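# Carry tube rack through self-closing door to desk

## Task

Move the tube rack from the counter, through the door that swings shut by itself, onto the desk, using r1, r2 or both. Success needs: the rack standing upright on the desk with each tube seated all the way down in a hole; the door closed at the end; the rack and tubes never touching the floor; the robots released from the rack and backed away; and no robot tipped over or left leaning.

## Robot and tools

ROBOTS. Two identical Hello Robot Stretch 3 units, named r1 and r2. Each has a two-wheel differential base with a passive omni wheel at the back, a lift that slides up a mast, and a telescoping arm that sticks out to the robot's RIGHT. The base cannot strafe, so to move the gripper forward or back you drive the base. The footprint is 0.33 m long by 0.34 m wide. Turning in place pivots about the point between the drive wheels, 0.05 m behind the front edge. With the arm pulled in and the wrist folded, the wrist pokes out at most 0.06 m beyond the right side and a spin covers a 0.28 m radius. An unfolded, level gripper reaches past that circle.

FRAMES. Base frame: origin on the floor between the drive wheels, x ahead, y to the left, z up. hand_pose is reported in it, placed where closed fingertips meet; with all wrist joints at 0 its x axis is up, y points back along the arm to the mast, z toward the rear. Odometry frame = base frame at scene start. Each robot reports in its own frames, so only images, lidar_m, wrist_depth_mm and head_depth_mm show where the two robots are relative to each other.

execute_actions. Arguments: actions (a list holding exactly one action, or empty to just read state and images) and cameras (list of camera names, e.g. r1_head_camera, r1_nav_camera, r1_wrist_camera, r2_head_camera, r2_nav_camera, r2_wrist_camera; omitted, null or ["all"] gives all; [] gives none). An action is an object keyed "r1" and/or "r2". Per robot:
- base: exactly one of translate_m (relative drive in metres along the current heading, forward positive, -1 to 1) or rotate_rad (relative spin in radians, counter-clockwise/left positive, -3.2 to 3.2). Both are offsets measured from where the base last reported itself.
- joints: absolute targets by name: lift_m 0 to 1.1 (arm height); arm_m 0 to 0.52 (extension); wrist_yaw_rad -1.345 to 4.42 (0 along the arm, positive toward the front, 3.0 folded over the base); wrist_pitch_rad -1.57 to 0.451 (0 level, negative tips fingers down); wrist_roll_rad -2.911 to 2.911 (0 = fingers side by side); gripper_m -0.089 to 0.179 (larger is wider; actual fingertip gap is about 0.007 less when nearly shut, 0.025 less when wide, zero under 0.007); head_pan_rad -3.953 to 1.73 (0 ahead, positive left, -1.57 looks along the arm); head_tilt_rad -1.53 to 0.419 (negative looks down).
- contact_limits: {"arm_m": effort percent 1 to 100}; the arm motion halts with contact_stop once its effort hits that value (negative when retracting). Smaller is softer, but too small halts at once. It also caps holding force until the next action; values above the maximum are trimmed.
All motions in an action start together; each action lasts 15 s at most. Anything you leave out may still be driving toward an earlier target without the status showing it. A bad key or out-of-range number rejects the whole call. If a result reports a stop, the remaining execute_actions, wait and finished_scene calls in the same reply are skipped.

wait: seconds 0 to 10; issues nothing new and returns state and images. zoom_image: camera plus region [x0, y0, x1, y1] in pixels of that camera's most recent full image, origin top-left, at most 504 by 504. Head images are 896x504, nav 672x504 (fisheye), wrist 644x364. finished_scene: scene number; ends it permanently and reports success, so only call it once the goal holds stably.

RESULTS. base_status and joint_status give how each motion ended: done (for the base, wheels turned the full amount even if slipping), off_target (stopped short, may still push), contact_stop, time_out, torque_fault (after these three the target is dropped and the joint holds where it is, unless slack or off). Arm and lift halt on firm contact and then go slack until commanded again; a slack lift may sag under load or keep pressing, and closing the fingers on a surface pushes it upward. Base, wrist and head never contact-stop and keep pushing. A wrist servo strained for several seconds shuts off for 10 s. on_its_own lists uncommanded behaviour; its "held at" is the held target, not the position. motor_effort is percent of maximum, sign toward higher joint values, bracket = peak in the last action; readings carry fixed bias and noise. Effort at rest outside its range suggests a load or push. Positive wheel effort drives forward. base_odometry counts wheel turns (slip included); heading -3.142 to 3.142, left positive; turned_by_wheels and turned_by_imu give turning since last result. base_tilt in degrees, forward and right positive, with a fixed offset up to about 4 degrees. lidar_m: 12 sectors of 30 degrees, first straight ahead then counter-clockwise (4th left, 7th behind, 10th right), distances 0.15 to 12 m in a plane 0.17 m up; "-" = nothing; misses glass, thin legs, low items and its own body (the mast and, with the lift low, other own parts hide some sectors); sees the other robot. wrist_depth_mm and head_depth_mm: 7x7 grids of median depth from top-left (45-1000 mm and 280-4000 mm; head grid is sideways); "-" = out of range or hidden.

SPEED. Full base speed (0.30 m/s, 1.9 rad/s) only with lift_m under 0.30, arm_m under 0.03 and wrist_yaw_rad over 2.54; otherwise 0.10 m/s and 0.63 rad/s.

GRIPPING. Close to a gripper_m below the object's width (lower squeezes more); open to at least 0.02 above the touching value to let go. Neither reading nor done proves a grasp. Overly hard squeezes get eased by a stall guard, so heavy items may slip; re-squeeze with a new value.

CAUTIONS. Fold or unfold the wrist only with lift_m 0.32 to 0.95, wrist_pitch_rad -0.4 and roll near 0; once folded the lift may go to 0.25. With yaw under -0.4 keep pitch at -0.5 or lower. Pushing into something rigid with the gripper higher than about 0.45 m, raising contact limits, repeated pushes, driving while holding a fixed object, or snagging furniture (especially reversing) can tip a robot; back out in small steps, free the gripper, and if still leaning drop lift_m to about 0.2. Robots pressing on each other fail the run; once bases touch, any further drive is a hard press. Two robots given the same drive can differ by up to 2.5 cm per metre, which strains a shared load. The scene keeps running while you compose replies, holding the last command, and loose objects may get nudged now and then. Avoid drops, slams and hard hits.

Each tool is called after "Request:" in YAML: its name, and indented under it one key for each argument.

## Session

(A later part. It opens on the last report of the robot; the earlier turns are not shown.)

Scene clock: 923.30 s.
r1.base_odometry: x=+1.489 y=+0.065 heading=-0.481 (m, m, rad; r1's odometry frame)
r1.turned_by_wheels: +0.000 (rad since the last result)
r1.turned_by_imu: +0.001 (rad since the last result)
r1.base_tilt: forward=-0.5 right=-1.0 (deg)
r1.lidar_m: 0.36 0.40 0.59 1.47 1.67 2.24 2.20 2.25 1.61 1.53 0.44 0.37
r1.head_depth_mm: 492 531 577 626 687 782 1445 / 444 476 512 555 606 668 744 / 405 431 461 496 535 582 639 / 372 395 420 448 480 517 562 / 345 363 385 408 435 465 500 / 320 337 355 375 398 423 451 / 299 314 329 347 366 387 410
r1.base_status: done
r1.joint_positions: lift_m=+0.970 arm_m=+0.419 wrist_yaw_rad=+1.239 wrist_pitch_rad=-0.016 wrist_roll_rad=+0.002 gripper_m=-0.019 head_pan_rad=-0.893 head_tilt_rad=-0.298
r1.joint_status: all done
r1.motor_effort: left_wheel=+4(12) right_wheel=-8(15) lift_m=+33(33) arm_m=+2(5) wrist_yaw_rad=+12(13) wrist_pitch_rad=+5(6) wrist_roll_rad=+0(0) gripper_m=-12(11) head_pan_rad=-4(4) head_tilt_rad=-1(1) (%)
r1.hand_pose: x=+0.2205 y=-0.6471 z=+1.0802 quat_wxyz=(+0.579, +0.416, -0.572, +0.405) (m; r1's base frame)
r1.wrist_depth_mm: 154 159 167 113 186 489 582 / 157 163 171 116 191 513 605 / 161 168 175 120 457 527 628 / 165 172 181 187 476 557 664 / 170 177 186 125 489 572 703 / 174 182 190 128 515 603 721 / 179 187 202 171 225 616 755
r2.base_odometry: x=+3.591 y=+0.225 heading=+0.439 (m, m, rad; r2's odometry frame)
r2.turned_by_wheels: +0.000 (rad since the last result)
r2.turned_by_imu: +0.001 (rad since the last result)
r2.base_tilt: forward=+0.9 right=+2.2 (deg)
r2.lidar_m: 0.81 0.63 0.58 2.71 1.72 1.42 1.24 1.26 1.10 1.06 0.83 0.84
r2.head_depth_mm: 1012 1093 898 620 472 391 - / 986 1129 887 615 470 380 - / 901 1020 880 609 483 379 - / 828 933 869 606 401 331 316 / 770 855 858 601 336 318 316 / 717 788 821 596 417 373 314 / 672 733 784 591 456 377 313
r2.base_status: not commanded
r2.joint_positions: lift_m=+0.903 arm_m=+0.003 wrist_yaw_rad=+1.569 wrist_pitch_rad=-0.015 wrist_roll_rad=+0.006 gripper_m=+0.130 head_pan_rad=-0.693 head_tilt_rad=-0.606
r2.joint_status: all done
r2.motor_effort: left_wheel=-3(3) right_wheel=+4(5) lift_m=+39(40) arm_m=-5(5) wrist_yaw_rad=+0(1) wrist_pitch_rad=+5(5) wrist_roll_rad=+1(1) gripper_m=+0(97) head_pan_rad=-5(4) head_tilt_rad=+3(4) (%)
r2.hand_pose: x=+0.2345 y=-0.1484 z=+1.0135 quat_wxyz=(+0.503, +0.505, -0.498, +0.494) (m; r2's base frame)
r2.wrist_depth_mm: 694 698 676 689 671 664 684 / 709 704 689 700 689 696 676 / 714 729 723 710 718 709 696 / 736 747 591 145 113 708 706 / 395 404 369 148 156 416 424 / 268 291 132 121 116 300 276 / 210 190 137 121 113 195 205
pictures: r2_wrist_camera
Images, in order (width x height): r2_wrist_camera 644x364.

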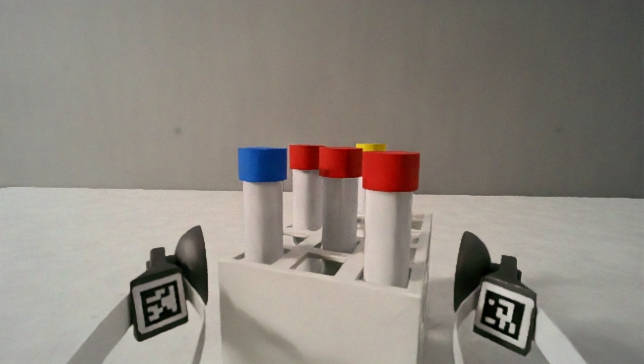

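Request:
execute_actions:
  actions:
    - {"r1": {"base": {"translate_m": 0.05}, "joints": {"arm_m": 0.429, "wrist_yaw_rad": 1.25}}, "r2": {"base": {"translate_m": -0.3}}}
  cameras: ["r2_wrist_camera", "r2_head_camera"]

Scene clock: 933.47 s.
r1.base_odometry: x=+1.533 y=+0.042 heading=-0.480 (m, m, rad; r1's odometry frame)
r1.turned_by_wheels: +0.000 (rad since the last result)
r1.turned_by_imu: +0.002 (rad since the last result)
r1.base_tilt: forward=-0.7 right=-1.1 (deg)
r1.lidar_m: 0.33 0.36 0.52 1.31 1.67 2.23 2.25 2.25 1.60 1.53 0.42 0.34
r1.head_depth_mm: 487 527 576 628 693 805 1451 / 433 465 501 545 598 660 740 / 390 415 445 478 518 564 622 / 355 376 400 427 459 494 537 / 325 343 363 385 410 439 472 / 301 316 332 351 372 395 421 / 285 293 307 322 340 359 380
r1.base_status: done
r1.joint_positions: lift_m=+0.970 arm_m=+0.429 wrist_yaw_rad=+1.238 wrist_pitch_rad=-0.016 wrist_roll_rad=+0.002 gripper_m=-0.019 head_pan_rad=-0.893 head_tilt_rad=-0.298
r1.joint_status: all done
r1.on_its_own: wrist_yaw_rad is at rest, and its effort (+15) is outside its rest range (-12 to +12)
r1.motor_effort: left_wheel=+5(11) right_wheel=-9(15) lift_m=+33(33) arm_m=+2(4) wrist_yaw_rad=+15(15) wrist_pitch_rad=+5(6) wrist_roll_rad=+0(0) gripper_m=-11(12) head_pan_rad=-4(4) head_tilt_rad=-1(2) (%)
r1.hand_pose: x=+0.2204 y=-0.6575 z=+1.0802 quat_wxyz=(+0.579, +0.415, -0.573, +0.405) (m; r1's base frame)
r1.wrist_depth_mm: 149 156 165 112 377 431 506 / 153 159 170 116 384 447 518 / 156 163 174 121 397 464 547 / 160 168 180 187 410 476 572 / 164 173 184 126 427 500 599 / 168 176 187 129 453 520 636 / 172 182 198 205 231 546 662
r2.base_odometry: x=+3.320 y=+0.098 heading=+0.438 (m, m, rad; r2's odometry frame)
r2.turned_by_wheels: +0.000 (rad since the last result)
r2.turned_by_imu: +0.000 (rad since the last result)
r2.base_tilt: forward=+1.0 right=+2.2 (deg)
r2.lidar_m: 1.11 0.80 1.58 2.71 1.30 1.11 1.10 0.95 1.10 1.06 1.00 1.15
r2.head_depth_mm: 1016 1090 897 1224 1403 1451 - / 1116 1211 888 644 1594 1413 - / 1216 1321 878 611 1422 1429 - / 1154 1265 869 606 1585 1416 1196 / 1074 1173 861 601 495 1421 1190 / 1002 1104 852 597 459 1448 1185 / 934 1025 844 527 456 1297 1180
r2.base_status: done
r2.joint_positions: lift_m=+0.903 arm_m=+0.003 wrist_yaw_rad=+1.569 wrist_pitch_rad=-0.015 wrist_roll_rad=+0.006 gripper_m=+0.130 head_pan_rad=-0.693 head_tilt_rad=-0.606
r2.joint_status: not commanded
r2.motor_effort: left_wheel=-3(8) right_wheel=+4(5) lift_m=+39(39) arm_m=-4(4) wrist_yaw_rad=+2(1) wrist_pitch_rad=+5(5) wrist_roll_rad=+1(1) gripper_m=+1(1) head_pan_rad=-4(4) head_tilt_rad=+4(4) (%)
r2.hand_pose: x=+0.2345 y=-0.1484 z=+1.0134 quat_wxyz=(+0.503, +0.505, -0.498, +0.494) (m; r2's base frame)
r2.wrist_depth_mm: 958 989 958 995 954 939 954 / - - 955 950 947 987 956 / - - - - - 985 955 / - 819 875 438 858 895 905 / 402 406 413 416 422 422 431 / 266 289 273 274 277 297 276 / 703 - - - - - 599
pictures: r2_head_camera (sideways: a quarter turn clockwise sets it upright), r2_wrist_camera
Images, in order (width x height): r2_head_camera 896x504, r2_wrist_camera 644x364.

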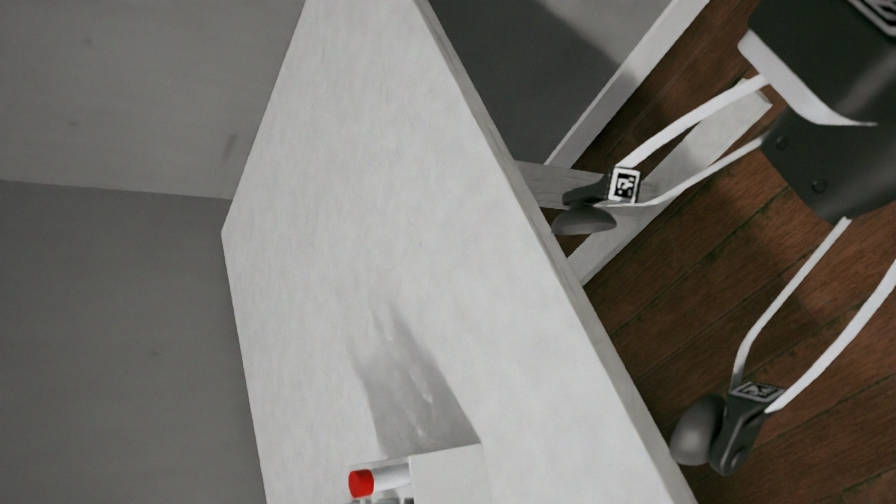

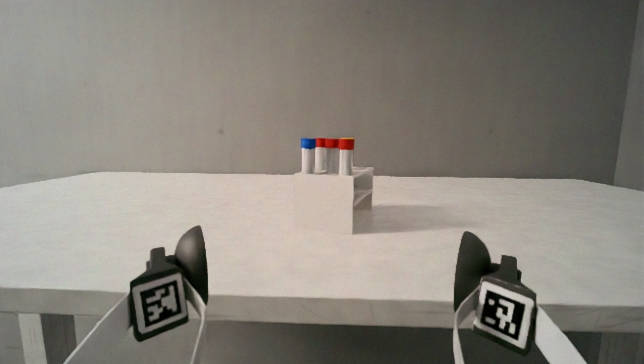

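Request:
execute_actions:
  actions:
    - {"r1": {"base": {"translate_m": 0.05}, "joints": {"arm_m": 0.439, "wrist_yaw_rad": 1.25}}}
  cameras: ["r1_wrist_camera"]

Request:
zoom_image:
  camera: "r2_wrist_camera"
  region: [260, 110, 420, 250]

Scene clock: 941.20 s.
r1.base_odometry: x=+1.577 y=+0.019 heading=-0.480 (m, m, rad; r1's odometry frame)
r1.turned_by_wheels: +0.000 (rad since the last result)
r1.turned_by_imu: +0.001 (rad since the last result)
r1.base_tilt: forward=-0.6 right=-1.0 (deg)
r1.lidar_m: 0.30 0.32 0.43 1.13 1.68 2.24 2.30 2.24 1.59 1.47 0.40 0.31
r1.head_depth_mm: 480 522 572 628 696 816 1406 / 419 451 488 532 585 651 732 / 372 398 426 458 497 544 599 / 334 355 378 403 433 468 508 / 304 321 340 361 384 410 441 / 286 294 308 325 344 365 389 / - - 287 297 312 329 348
r1.base_status: done
r1.joint_positions: lift_m=+0.970 arm_m=+0.439 wrist_yaw_rad=+1.243 wrist_pitch_rad=-0.016 wrist_roll_rad=+0.002 gripper_m=-0.019 head_pan_rad=-0.893 head_tilt_rad=-0.298
r1.joint_status: all done
r1.motor_effort: left_wheel=+6(12) right_wheel=-10(19) lift_m=+33(33) arm_m=+2(6) wrist_yaw_rad=+9(13) wrist_pitch_rad=+5(6) wrist_roll_rad=+0(0) gripper_m=-12(12) head_pan_rad=-4(4) head_tilt_rad=-1(1) (%)
r1.hand_pose: x=+0.2208 y=-0.6663 z=+1.0803 quat_wxyz=(+0.578, +0.417, -0.572, +0.407) (m; r1's base frame)
r1.wrist_depth_mm: 145 153 164 114 314 363 422 / 148 157 168 116 325 372 438 / 152 160 173 119 336 387 459 / 156 164 178 187 347 407 482 / 160 168 182 125 356 419 503 / 163 174 185 129 379 434 530 / 167 178 197 139 380 457 557
r2.base_odometry: x=+3.320 y=+0.098 heading=+0.438 (m, m, rad; r2's odometry frame)
r2.turned_by_wheels: +0.000 (rad since the last result)
r2.turned_by_imu: +0.001 (rad since the last result)
r2.base_tilt: forward=+1.1 right=+2.3 (deg)
r2.lidar_m: 1.11 0.80 1.57 2.71 1.30 1.09 1.07 0.95 1.09 1.06 1.00 1.15
r2.head_depth_mm: 1013 1094 902 1228 1398 1443 - / 1120 1206 889 645 1602 1420 - / 1220 1325 878 609 1419 1427 - / 1163 1266 869 605 1572 1423 1202 / 1073 1167 858 601 495 1412 1200 / 999 1105 851 596 460 1448 1183 / 935 1023 844 527 456 1304 1181
r2.base_status: not commanded
r2.joint_positions: lift_m=+0.903 arm_m=+0.003 wrist_yaw_rad=+1.569 wrist_pitch_rad=-0.015 wrist_roll_rad=+0.006 gripper_m=+0.130 head_pan_rad=-0.693 head_tilt_rad=-0.606
r2.joint_status: not commanded
r2.motor_effort: left_wheel=-3(3) right_wheel=+4(4) lift_m=+39(39) arm_m=-4(5) wrist_yaw_rad=+1(1) wrist_pitch_rad=+5(5) wrist_roll_rad=+1(1) gripper_m=+0(0) head_pan_rad=-4(5) head_tilt_rad=+4(3) (%)
r2.hand_pose: x=+0.2345 y=-0.1484 z=+1.0134 quat_wxyz=(+0.503, +0.505, -0.498, +0.494) (m; r2's base frame)
r2.wrist_depth_mm: 956 952 979 962 917 948 953 / - - 987 988 958 966 978 / - - - - - 996 997 / - 818 869 431 883 943 939 / 404 404 407 413 417 426 427 / 267 286 269 272 275 296 276 / 693 - - - - - 602
pictures: r1_wrist_camera
Images, in order (width x height): r1_wrist_camera 644x364.

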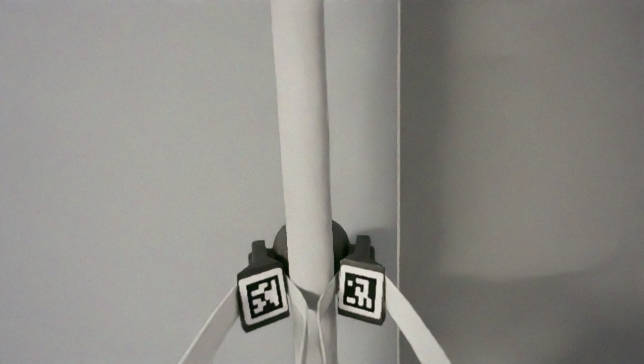

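This scene's latest camera images include none from r2_wrist_camera. They are from: r1_wrist_camera. Call execute_actions without "cameras", or with r2_wrist_camera in "cameras", to get its image.

Request:
execute_actions:
  actions:
    - {"r1": {"base": {"translate_m": 0.1}, "joints": {"arm_m": 0.445, "wrist_yaw_rad": 1.25}}}
  cameras: ["r1_wrist_camera", "r1_nav_camera"]

Scene clock: 946.87 s.
r1.base_odometry: x=+1.666 y=-0.027 heading=-0.480 (m, m, rad; r1's odometry frame)
r1.turned_by_wheels: +0.000 (rad since the last result)
r1.turned_by_imu: +0.001 (rad since the last result)
r1.base_tilt: forward=-0.6 right=-1.0 (deg)
r1.lidar_m: 0.23 0.24 0.32 0.79 1.68 2.24 2.40 2.24 1.59 1.02 0.34 0.24
r1.head_depth_mm: 452 497 553 621 699 815 1007 / 378 409 445 490 543 610 699 / 324 347 373 403 439 482 535 / 291 301 321 343 368 398 433 / - - 288 298 317 339 364 / - - - - 288 297 314 / - - - - - - 287
r1.base_status: done
r1.joint_positions: lift_m=+0.970 arm_m=+0.445 wrist_yaw_rad=+1.239 wrist_pitch_rad=-0.016 wrist_roll_rad=+0.002 gripper_m=-0.019 head_pan_rad=-0.893 head_tilt_rad=-0.298
r1.joint_status: all done
r1.on_its_own: wrist_yaw_rad is at rest, and its effort (+14) is outside its rest range (-12 to +12)
r1.motor_effort: left_wheel=-3(11) right_wheel=+3(13) lift_m=+33(33) arm_m=+2(6) wrist_yaw_rad=+14(14) wrist_pitch_rad=+5(6) wrist_roll_rad=+0(0) gripper_m=-11(11) head_pan_rad=-4(4) head_tilt_rad=-1(1) (%)
r1.hand_pose: x=+0.2204 y=-0.6733 z=+1.0802 quat_wxyz=(+0.579, +0.416, -0.573, +0.405) (m; r1's base frame)
r1.wrist_depth_mm: 137 147 163 113 194 234 275 / 140 150 166 116 200 242 287 / 143 154 171 120 205 250 298 / 146 158 175 186 213 261 312 / 149 162 179 125 220 271 327 / 153 165 179 128 230 282 344 / 156 170 193 172 238 294 365
r2.base_odometry: x=+3.320 y=+0.098 heading=+0.438 (m, m, rad; r2's odometry frame)
r2.turned_by_wheels: +0.000 (rad since the last result)
r2.turned_by_imu: +0.001 (rad since the last result)
r2.base_tilt: forward=+1.0 right=+2.3 (deg)
r2.lidar_m: 1.11 0.80 1.58 2.71 1.30 1.04 1.00 0.95 1.09 1.06 0.99 1.15
r2.head_depth_mm: 1016 1090 897 1224 1400 1441 - / 1116 1208 887 644 1597 1421 - / 1215 1329 878 611 1421 1433 - / 1163 1266 869 605 1578 1424 1194 / 1074 1175 859 600 495 1415 1193 / 1001 1102 850 596 459 1449 1188 / 934 1022 842 527 457 1300 1179
r2.base_status: not commanded
r2.joint_positions: lift_m=+0.903 arm_m=+0.003 wrist_yaw_rad=+1.569 wrist_pitch_rad=-0.015 wrist_roll_rad=+0.006 gripper_m=+0.130 head_pan_rad=-0.693 head_tilt_rad=-0.606
r2.joint_status: not commanded
r2.motor_effort: left_wheel=-3(3) right_wheel=+4(4) lift_m=+39(39) arm_m=-5(4) wrist_yaw_rad=+2(1) wrist_pitch_rad=+5(5) wrist_roll_rad=+1(1) gripper_m=+0(0) head_pan_rad=-4(4) head_tilt_rad=+4(3) (%)
r2.hand_pose: x=+0.2345 y=-0.1484 z=+1.0134 quat_wxyz=(+0.503, +0.505, -0.498, +0.494) (m; r2's base frame)
r2.wrist_depth_mm: 968 988 979 921 948 918 913 / - - 970 989 971 955 950 / - - - - - 977 982 / - 823 837 431 870 891 928 / 400 408 415 407 416 425 427 / 268 284 272 272 270 296 278 / 696 - - - - - 605
pictures: r1_nav_camera (sideways: a quarter turn counterclockwise sets it upright), r1_wrist_camera
Images, in order (width x height): r1_nav_camera 672x504, r1_wrist_camera 644x364.

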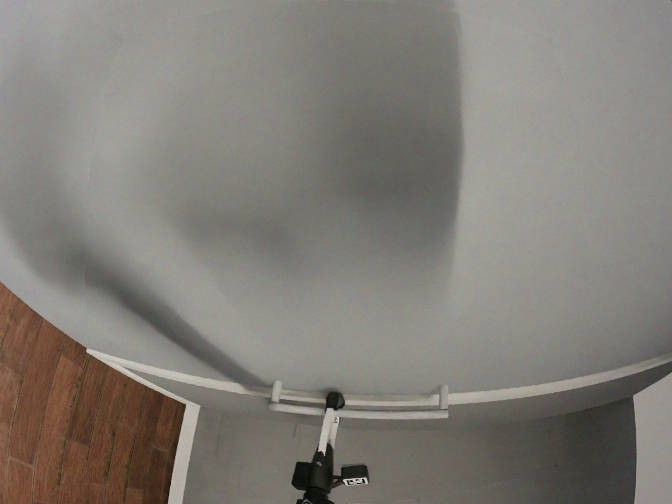

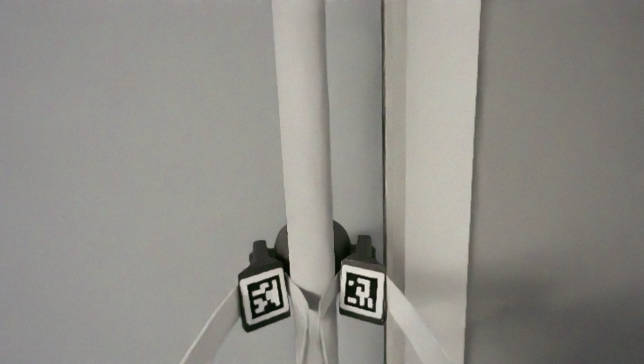

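Door looks closed. Release the handle, then back away.

Request:
execute_actions:
  actions:
    - {"r1": {"joints": {"gripper_m": 0.17}}}
  cameras: []

Request:
execute_actions:
  actions:
    - {"r1": {"base": {"translate_m": -0.25}}}
  cameras: ["r1_nav_camera", "r2_wrist_camera", "r1_wrist_camera"]

Scene clock: 954.53 s.
r1.base_odometry: x=+1.666 y=-0.027 heading=-0.481 (m, m, rad; r1's odometry frame)
r1.turned_by_wheels: -0.001 (rad since the last result)
r1.turned_by_imu: +0.000 (rad since the last result)
r1.base_tilt: forward=-0.7 right=-1.0 (deg)
r1.lidar_m: 0.23 0.24 0.32 0.79 1.69 2.24 2.40 2.25 1.59 1.02 0.34 0.24
r1.head_depth_mm: 457 502 558 627 697 823 1014 / 381 411 448 493 546 615 704 / 326 349 375 406 441 485 538 / 293 303 323 345 370 400 435 / - - 290 300 319 341 366 / - - - - 290 298 315 / - - - - - - 288
r1.base_status: not commanded
r1.joint_positions: lift_m=+0.970 arm_m=+0.445 wrist_yaw_rad=+1.207 wrist_pitch_rad=-0.018 wrist_roll_rad=+0.002 gripper_m=+0.170 head_pan_rad=-0.893 head_tilt_rad=-0.298
r1.joint_status: all done
r1.on_its_own: left_wheel is at rest, and its effort (-21) is outside its rest range (-18 to +18); right_wheel is at rest, and its effort (+24) is outside its rest range (-18 to +18); wrist_yaw_rad is at rest, and its effort (+51) is outside its rest range (-12 to +12)
r1.motor_effort: left_wheel=-21(20) right_wheel=+24(24) lift_m=+33(32) arm_m=+1(2) wrist_yaw_rad=+51(51) wrist_pitch_rad=+6(6) wrist_roll_rad=+0(0) gripper_m=+11(94) head_pan_rad=-5(4) head_tilt_rad=-1(1) (%)
r1.hand_pose: x=+0.2176 y=-0.6810 z=+1.0796 quat_wxyz=(+0.586, +0.407, -0.579, +0.395) (m; r1's base frame)
r1.wrist_depth_mm: 139 150 161 188 201 250 301 / 142 154 165 193 207 260 313 / 145 157 170 199 213 270 328 / 148 160 177 204 220 280 346 / 151 163 181 210 229 292 363 / 154 - 186 217 237 - 392 / 156 176 195 225 246 316 420
r2.base_odometry: x=+3.320 y=+0.098 heading=+0.438 (m, m, rad; r2's odometry frame)
r2.turned_by_wheels: +0.000 (rad since the last result)
r2.turned_by_imu: +0.001 (rad since the last result)
r2.base_tilt: forward=+1.0 right=+2.3 (deg)
r2.lidar_m: 1.11 0.80 1.58 2.71 1.30 1.04 1.00 0.95 1.10 1.06 0.99 1.15
r2.head_depth_mm: 1013 1091 901 1223 1406 1436 - / 1115 1209 886 646 1602 1418 - / 1218 1326 881 610 1416 1425 - / 1162 1272 871 605 1573 1425 1195 / 1077 1172 861 600 495 1418 1193 / 1001 1099 852 597 460 1446 1187 / 935 1023 843 527 457 1296 1179
r2.base_status: not commanded
r2.joint_positions: lift_m=+0.903 arm_m=+0.003 wrist_yaw_rad=+1.569 wrist_pitch_rad=-0.015 wrist_roll_rad=+0.006 gripper_m=+0.130 head_pan_rad=-0.693 head_tilt_rad=-0.606
r2.joint_status: not commanded
r2.motor_effort: left_wheel=-3(3) right_wheel=+4(4) lift_m=+39(39) arm_m=-4(4) wrist_yaw_rad=+0(1) wrist_pitch_rad=+5(5) wrist_roll_rad=+1(1) gripper_m=+0(0) head_pan_rad=-5(4) head_tilt_rad=+3(4) (%)
r2.hand_pose: x=+0.2345 y=-0.1484 z=+1.0134 quat_wxyz=(+0.503, +0.505, -0.498, +0.494) (m; r2's base frame)
r2.wrist_depth_mm: 988 987 982 979 949 938 927 / - - 988 942 976 960 970 / - - - - - 974 967 / - 818 843 432 876 901 943 / 409 413 412 411 418 429 424 / 265 285 270 271 274 296 277 / 694 - - - - - 610
pictures: none
No camera images: the call's "cameras" was empty. Leave "cameras" out to get every camera's image.

Scene clock: 958.00 s.
r1.base_odometry: x=+1.444 y=+0.089 heading=-0.481 (m, m, rad; r1's odometry frame)
r1.turned_by_wheels: +0.000 (rad since the last result)
r1.turned_by_imu: +0.001 (rad since the last result)
r1.base_tilt: forward=-0.6 right=-1.0 (deg)
r1.lidar_m: 0.48 0.49 0.65 1.63 1.67 2.22 2.15 2.21 1.60 1.53 0.71 0.50
r1.head_depth_mm: 1026 1128 1256 1403 1602 1699 1541 / 854 927 1008 1112 1238 1387 1456 / 733 772 819 877 968 1065 1215 / 644 685 727 780 835 906 987 / 572 603 639 678 719 768 827 / 514 540 569 598 631 669 713 / 467 488 513 536 563 592 625
r1.base_status: done
r1.joint_positions: lift_m=+0.970 arm_m=+0.445 wrist_yaw_rad=+1.186 wrist_pitch_rad=-0.019 wrist_roll_rad=+0.002 gripper_m=+0.170 head_pan_rad=-0.893 head_tilt_rad=-0.298
r1.joint_status: not commanded
r1.on_its_own: wrist_yaw_rad is held at +1.190, not at your +1.250, by its stall guard, which is not easing now
r1.motor_effort: left_wheel=+0(27) right_wheel=+1(24) lift_m=+33(33) arm_m=+0(1) wrist_yaw_rad=+3(36) wrist_pitch_rad=+6(6) wrist_roll_rad=+0(0) gripper_m=+0(10) head_pan_rad=-5(3) head_tilt_rad=-2(2) (%)
r1.hand_pose: x=+0.2157 y=-0.6859 z=+1.0795 quat_wxyz=(+0.590, +0.401, -0.583, +0.389) (m; r1's base frame)
r1.wrist_depth_mm: 322 356 394 444 516 608 697 / 332 362 403 458 538 634 710 / 337 371 417 472 542 661 742 / 344 379 421 481 569 672 745 / 348 388 426 498 586 708 763 / 351 409 443 519 601 - 767 / - 419 462 528 627 761 765
r2.base_odometry: x=+3.320 y=+0.098 heading=+0.438 (m, m, rad; r2's odometry frame)
r2.turned_by_wheels: +0.000 (rad since the last result)
r2.turned_by_imu: +0.000 (rad since the last result)
r2.base_tilt: forward=+1.0 right=+2.3 (deg)
r2.lidar_m: 1.11 0.80 1.58 2.72 1.30 1.04 1.00 0.95 1.09 1.06 1.00 1.15
r2.head_depth_mm: 1016 1086 899 1224 1396 1445 - / 1113 1214 889 644 1605 1421 - / 1221 1321 880 611 1415 1423 - / 1158 1261 870 605 1577 1429 1190 / 1074 1171 858 601 495 1410 1194 / 1000 1101 850 598 460 1446 1187 / 933 1022 841 527 457 1300 1185
r2.base_status: not commanded
r2.joint_positions: lift_m=+0.903 arm_m=+0.003 wrist_yaw_rad=+1.569 wrist_pitch_rad=-0.015 wrist_roll_rad=+0.006 gripper_m=+0.130 head_pan_rad=-0.693 head_tilt_rad=-0.606
r2.joint_status: not commanded
r2.motor_effort: left_wheel=-3(3) right_wheel=+4(4) lift_m=+39(39) arm_m=-4(5) wrist_yaw_rad=+0(0) wrist_pitch_rad=+5(5) wrist_roll_rad=+1(1) gripper_m=+1(1) head_pan_rad=-5(5) head_tilt_rad=+4(4) (%)
r2.hand_pose: x=+0.2345 y=-0.1484 z=+1.0134 quat_wxyz=(+0.503, +0.505, -0.498, +0.494) (m; r2's base frame)
r2.wrist_depth_mm: 947 983 945 958 971 929 956 / - - - 936 955 974 939 / - - - - - 988 952 / - 805 854 430 872 893 919 / 399 401 411 412 414 420 427 / 265 287 269 272 277 298 277 / 690 - - - - - 615
pictures: r1_nav_camera (sideways: a quarter turn counterclockwise sets it upright), r1_wrist_camera, r2_wrist_camera
Images, in order (width x height): r1_nav_camera 672x504, r1_wrist_camera 644x364, r2_wrist_camera 644x364.

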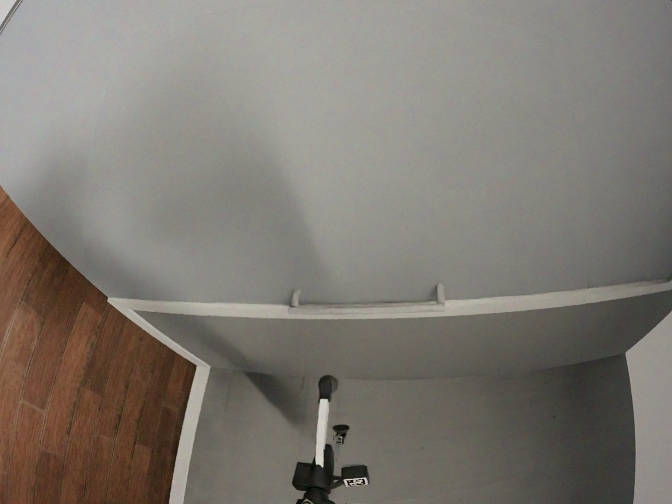

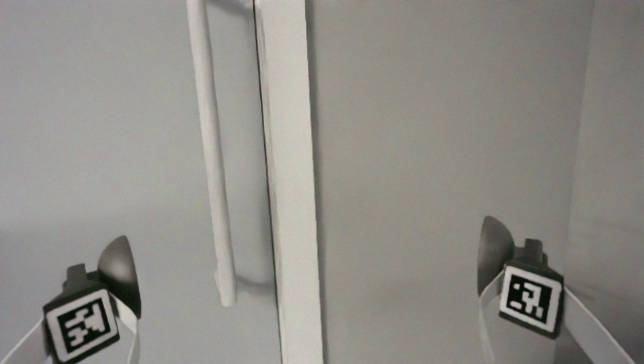

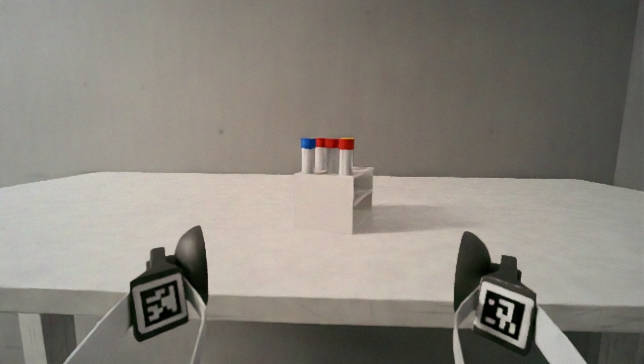

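Request:
zoom_image:
  camera: "r2_wrist_camera"
  region: [270, 120, 400, 200]

Request:
zoom_image:
  camera: "r1_wrist_camera"
  region: [150, 0, 400, 364]

Region (270, 120, 400, 200) of r2_wrist_camera's 644x364 image, scaled by 3.877; it fills the top 310 rows of this view, and the rest is white.

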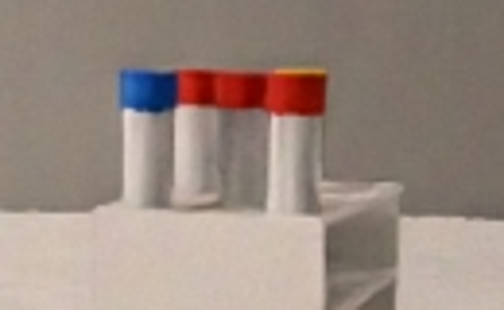

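Region (150, 0, 400, 364) of r1_wrist_camera's 644x364 image, scaled by 1.385; it fills the left 346 columns of this view, and the rest is white.

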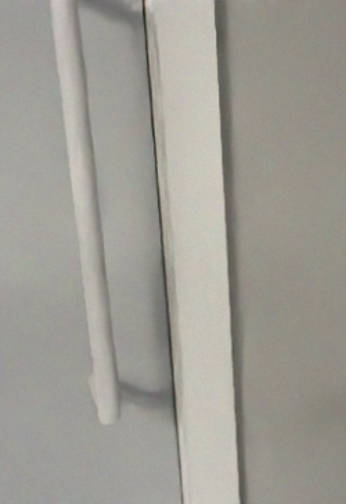

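Request:
finished_scene:
  scene: 2

The scene is finished: the task was done.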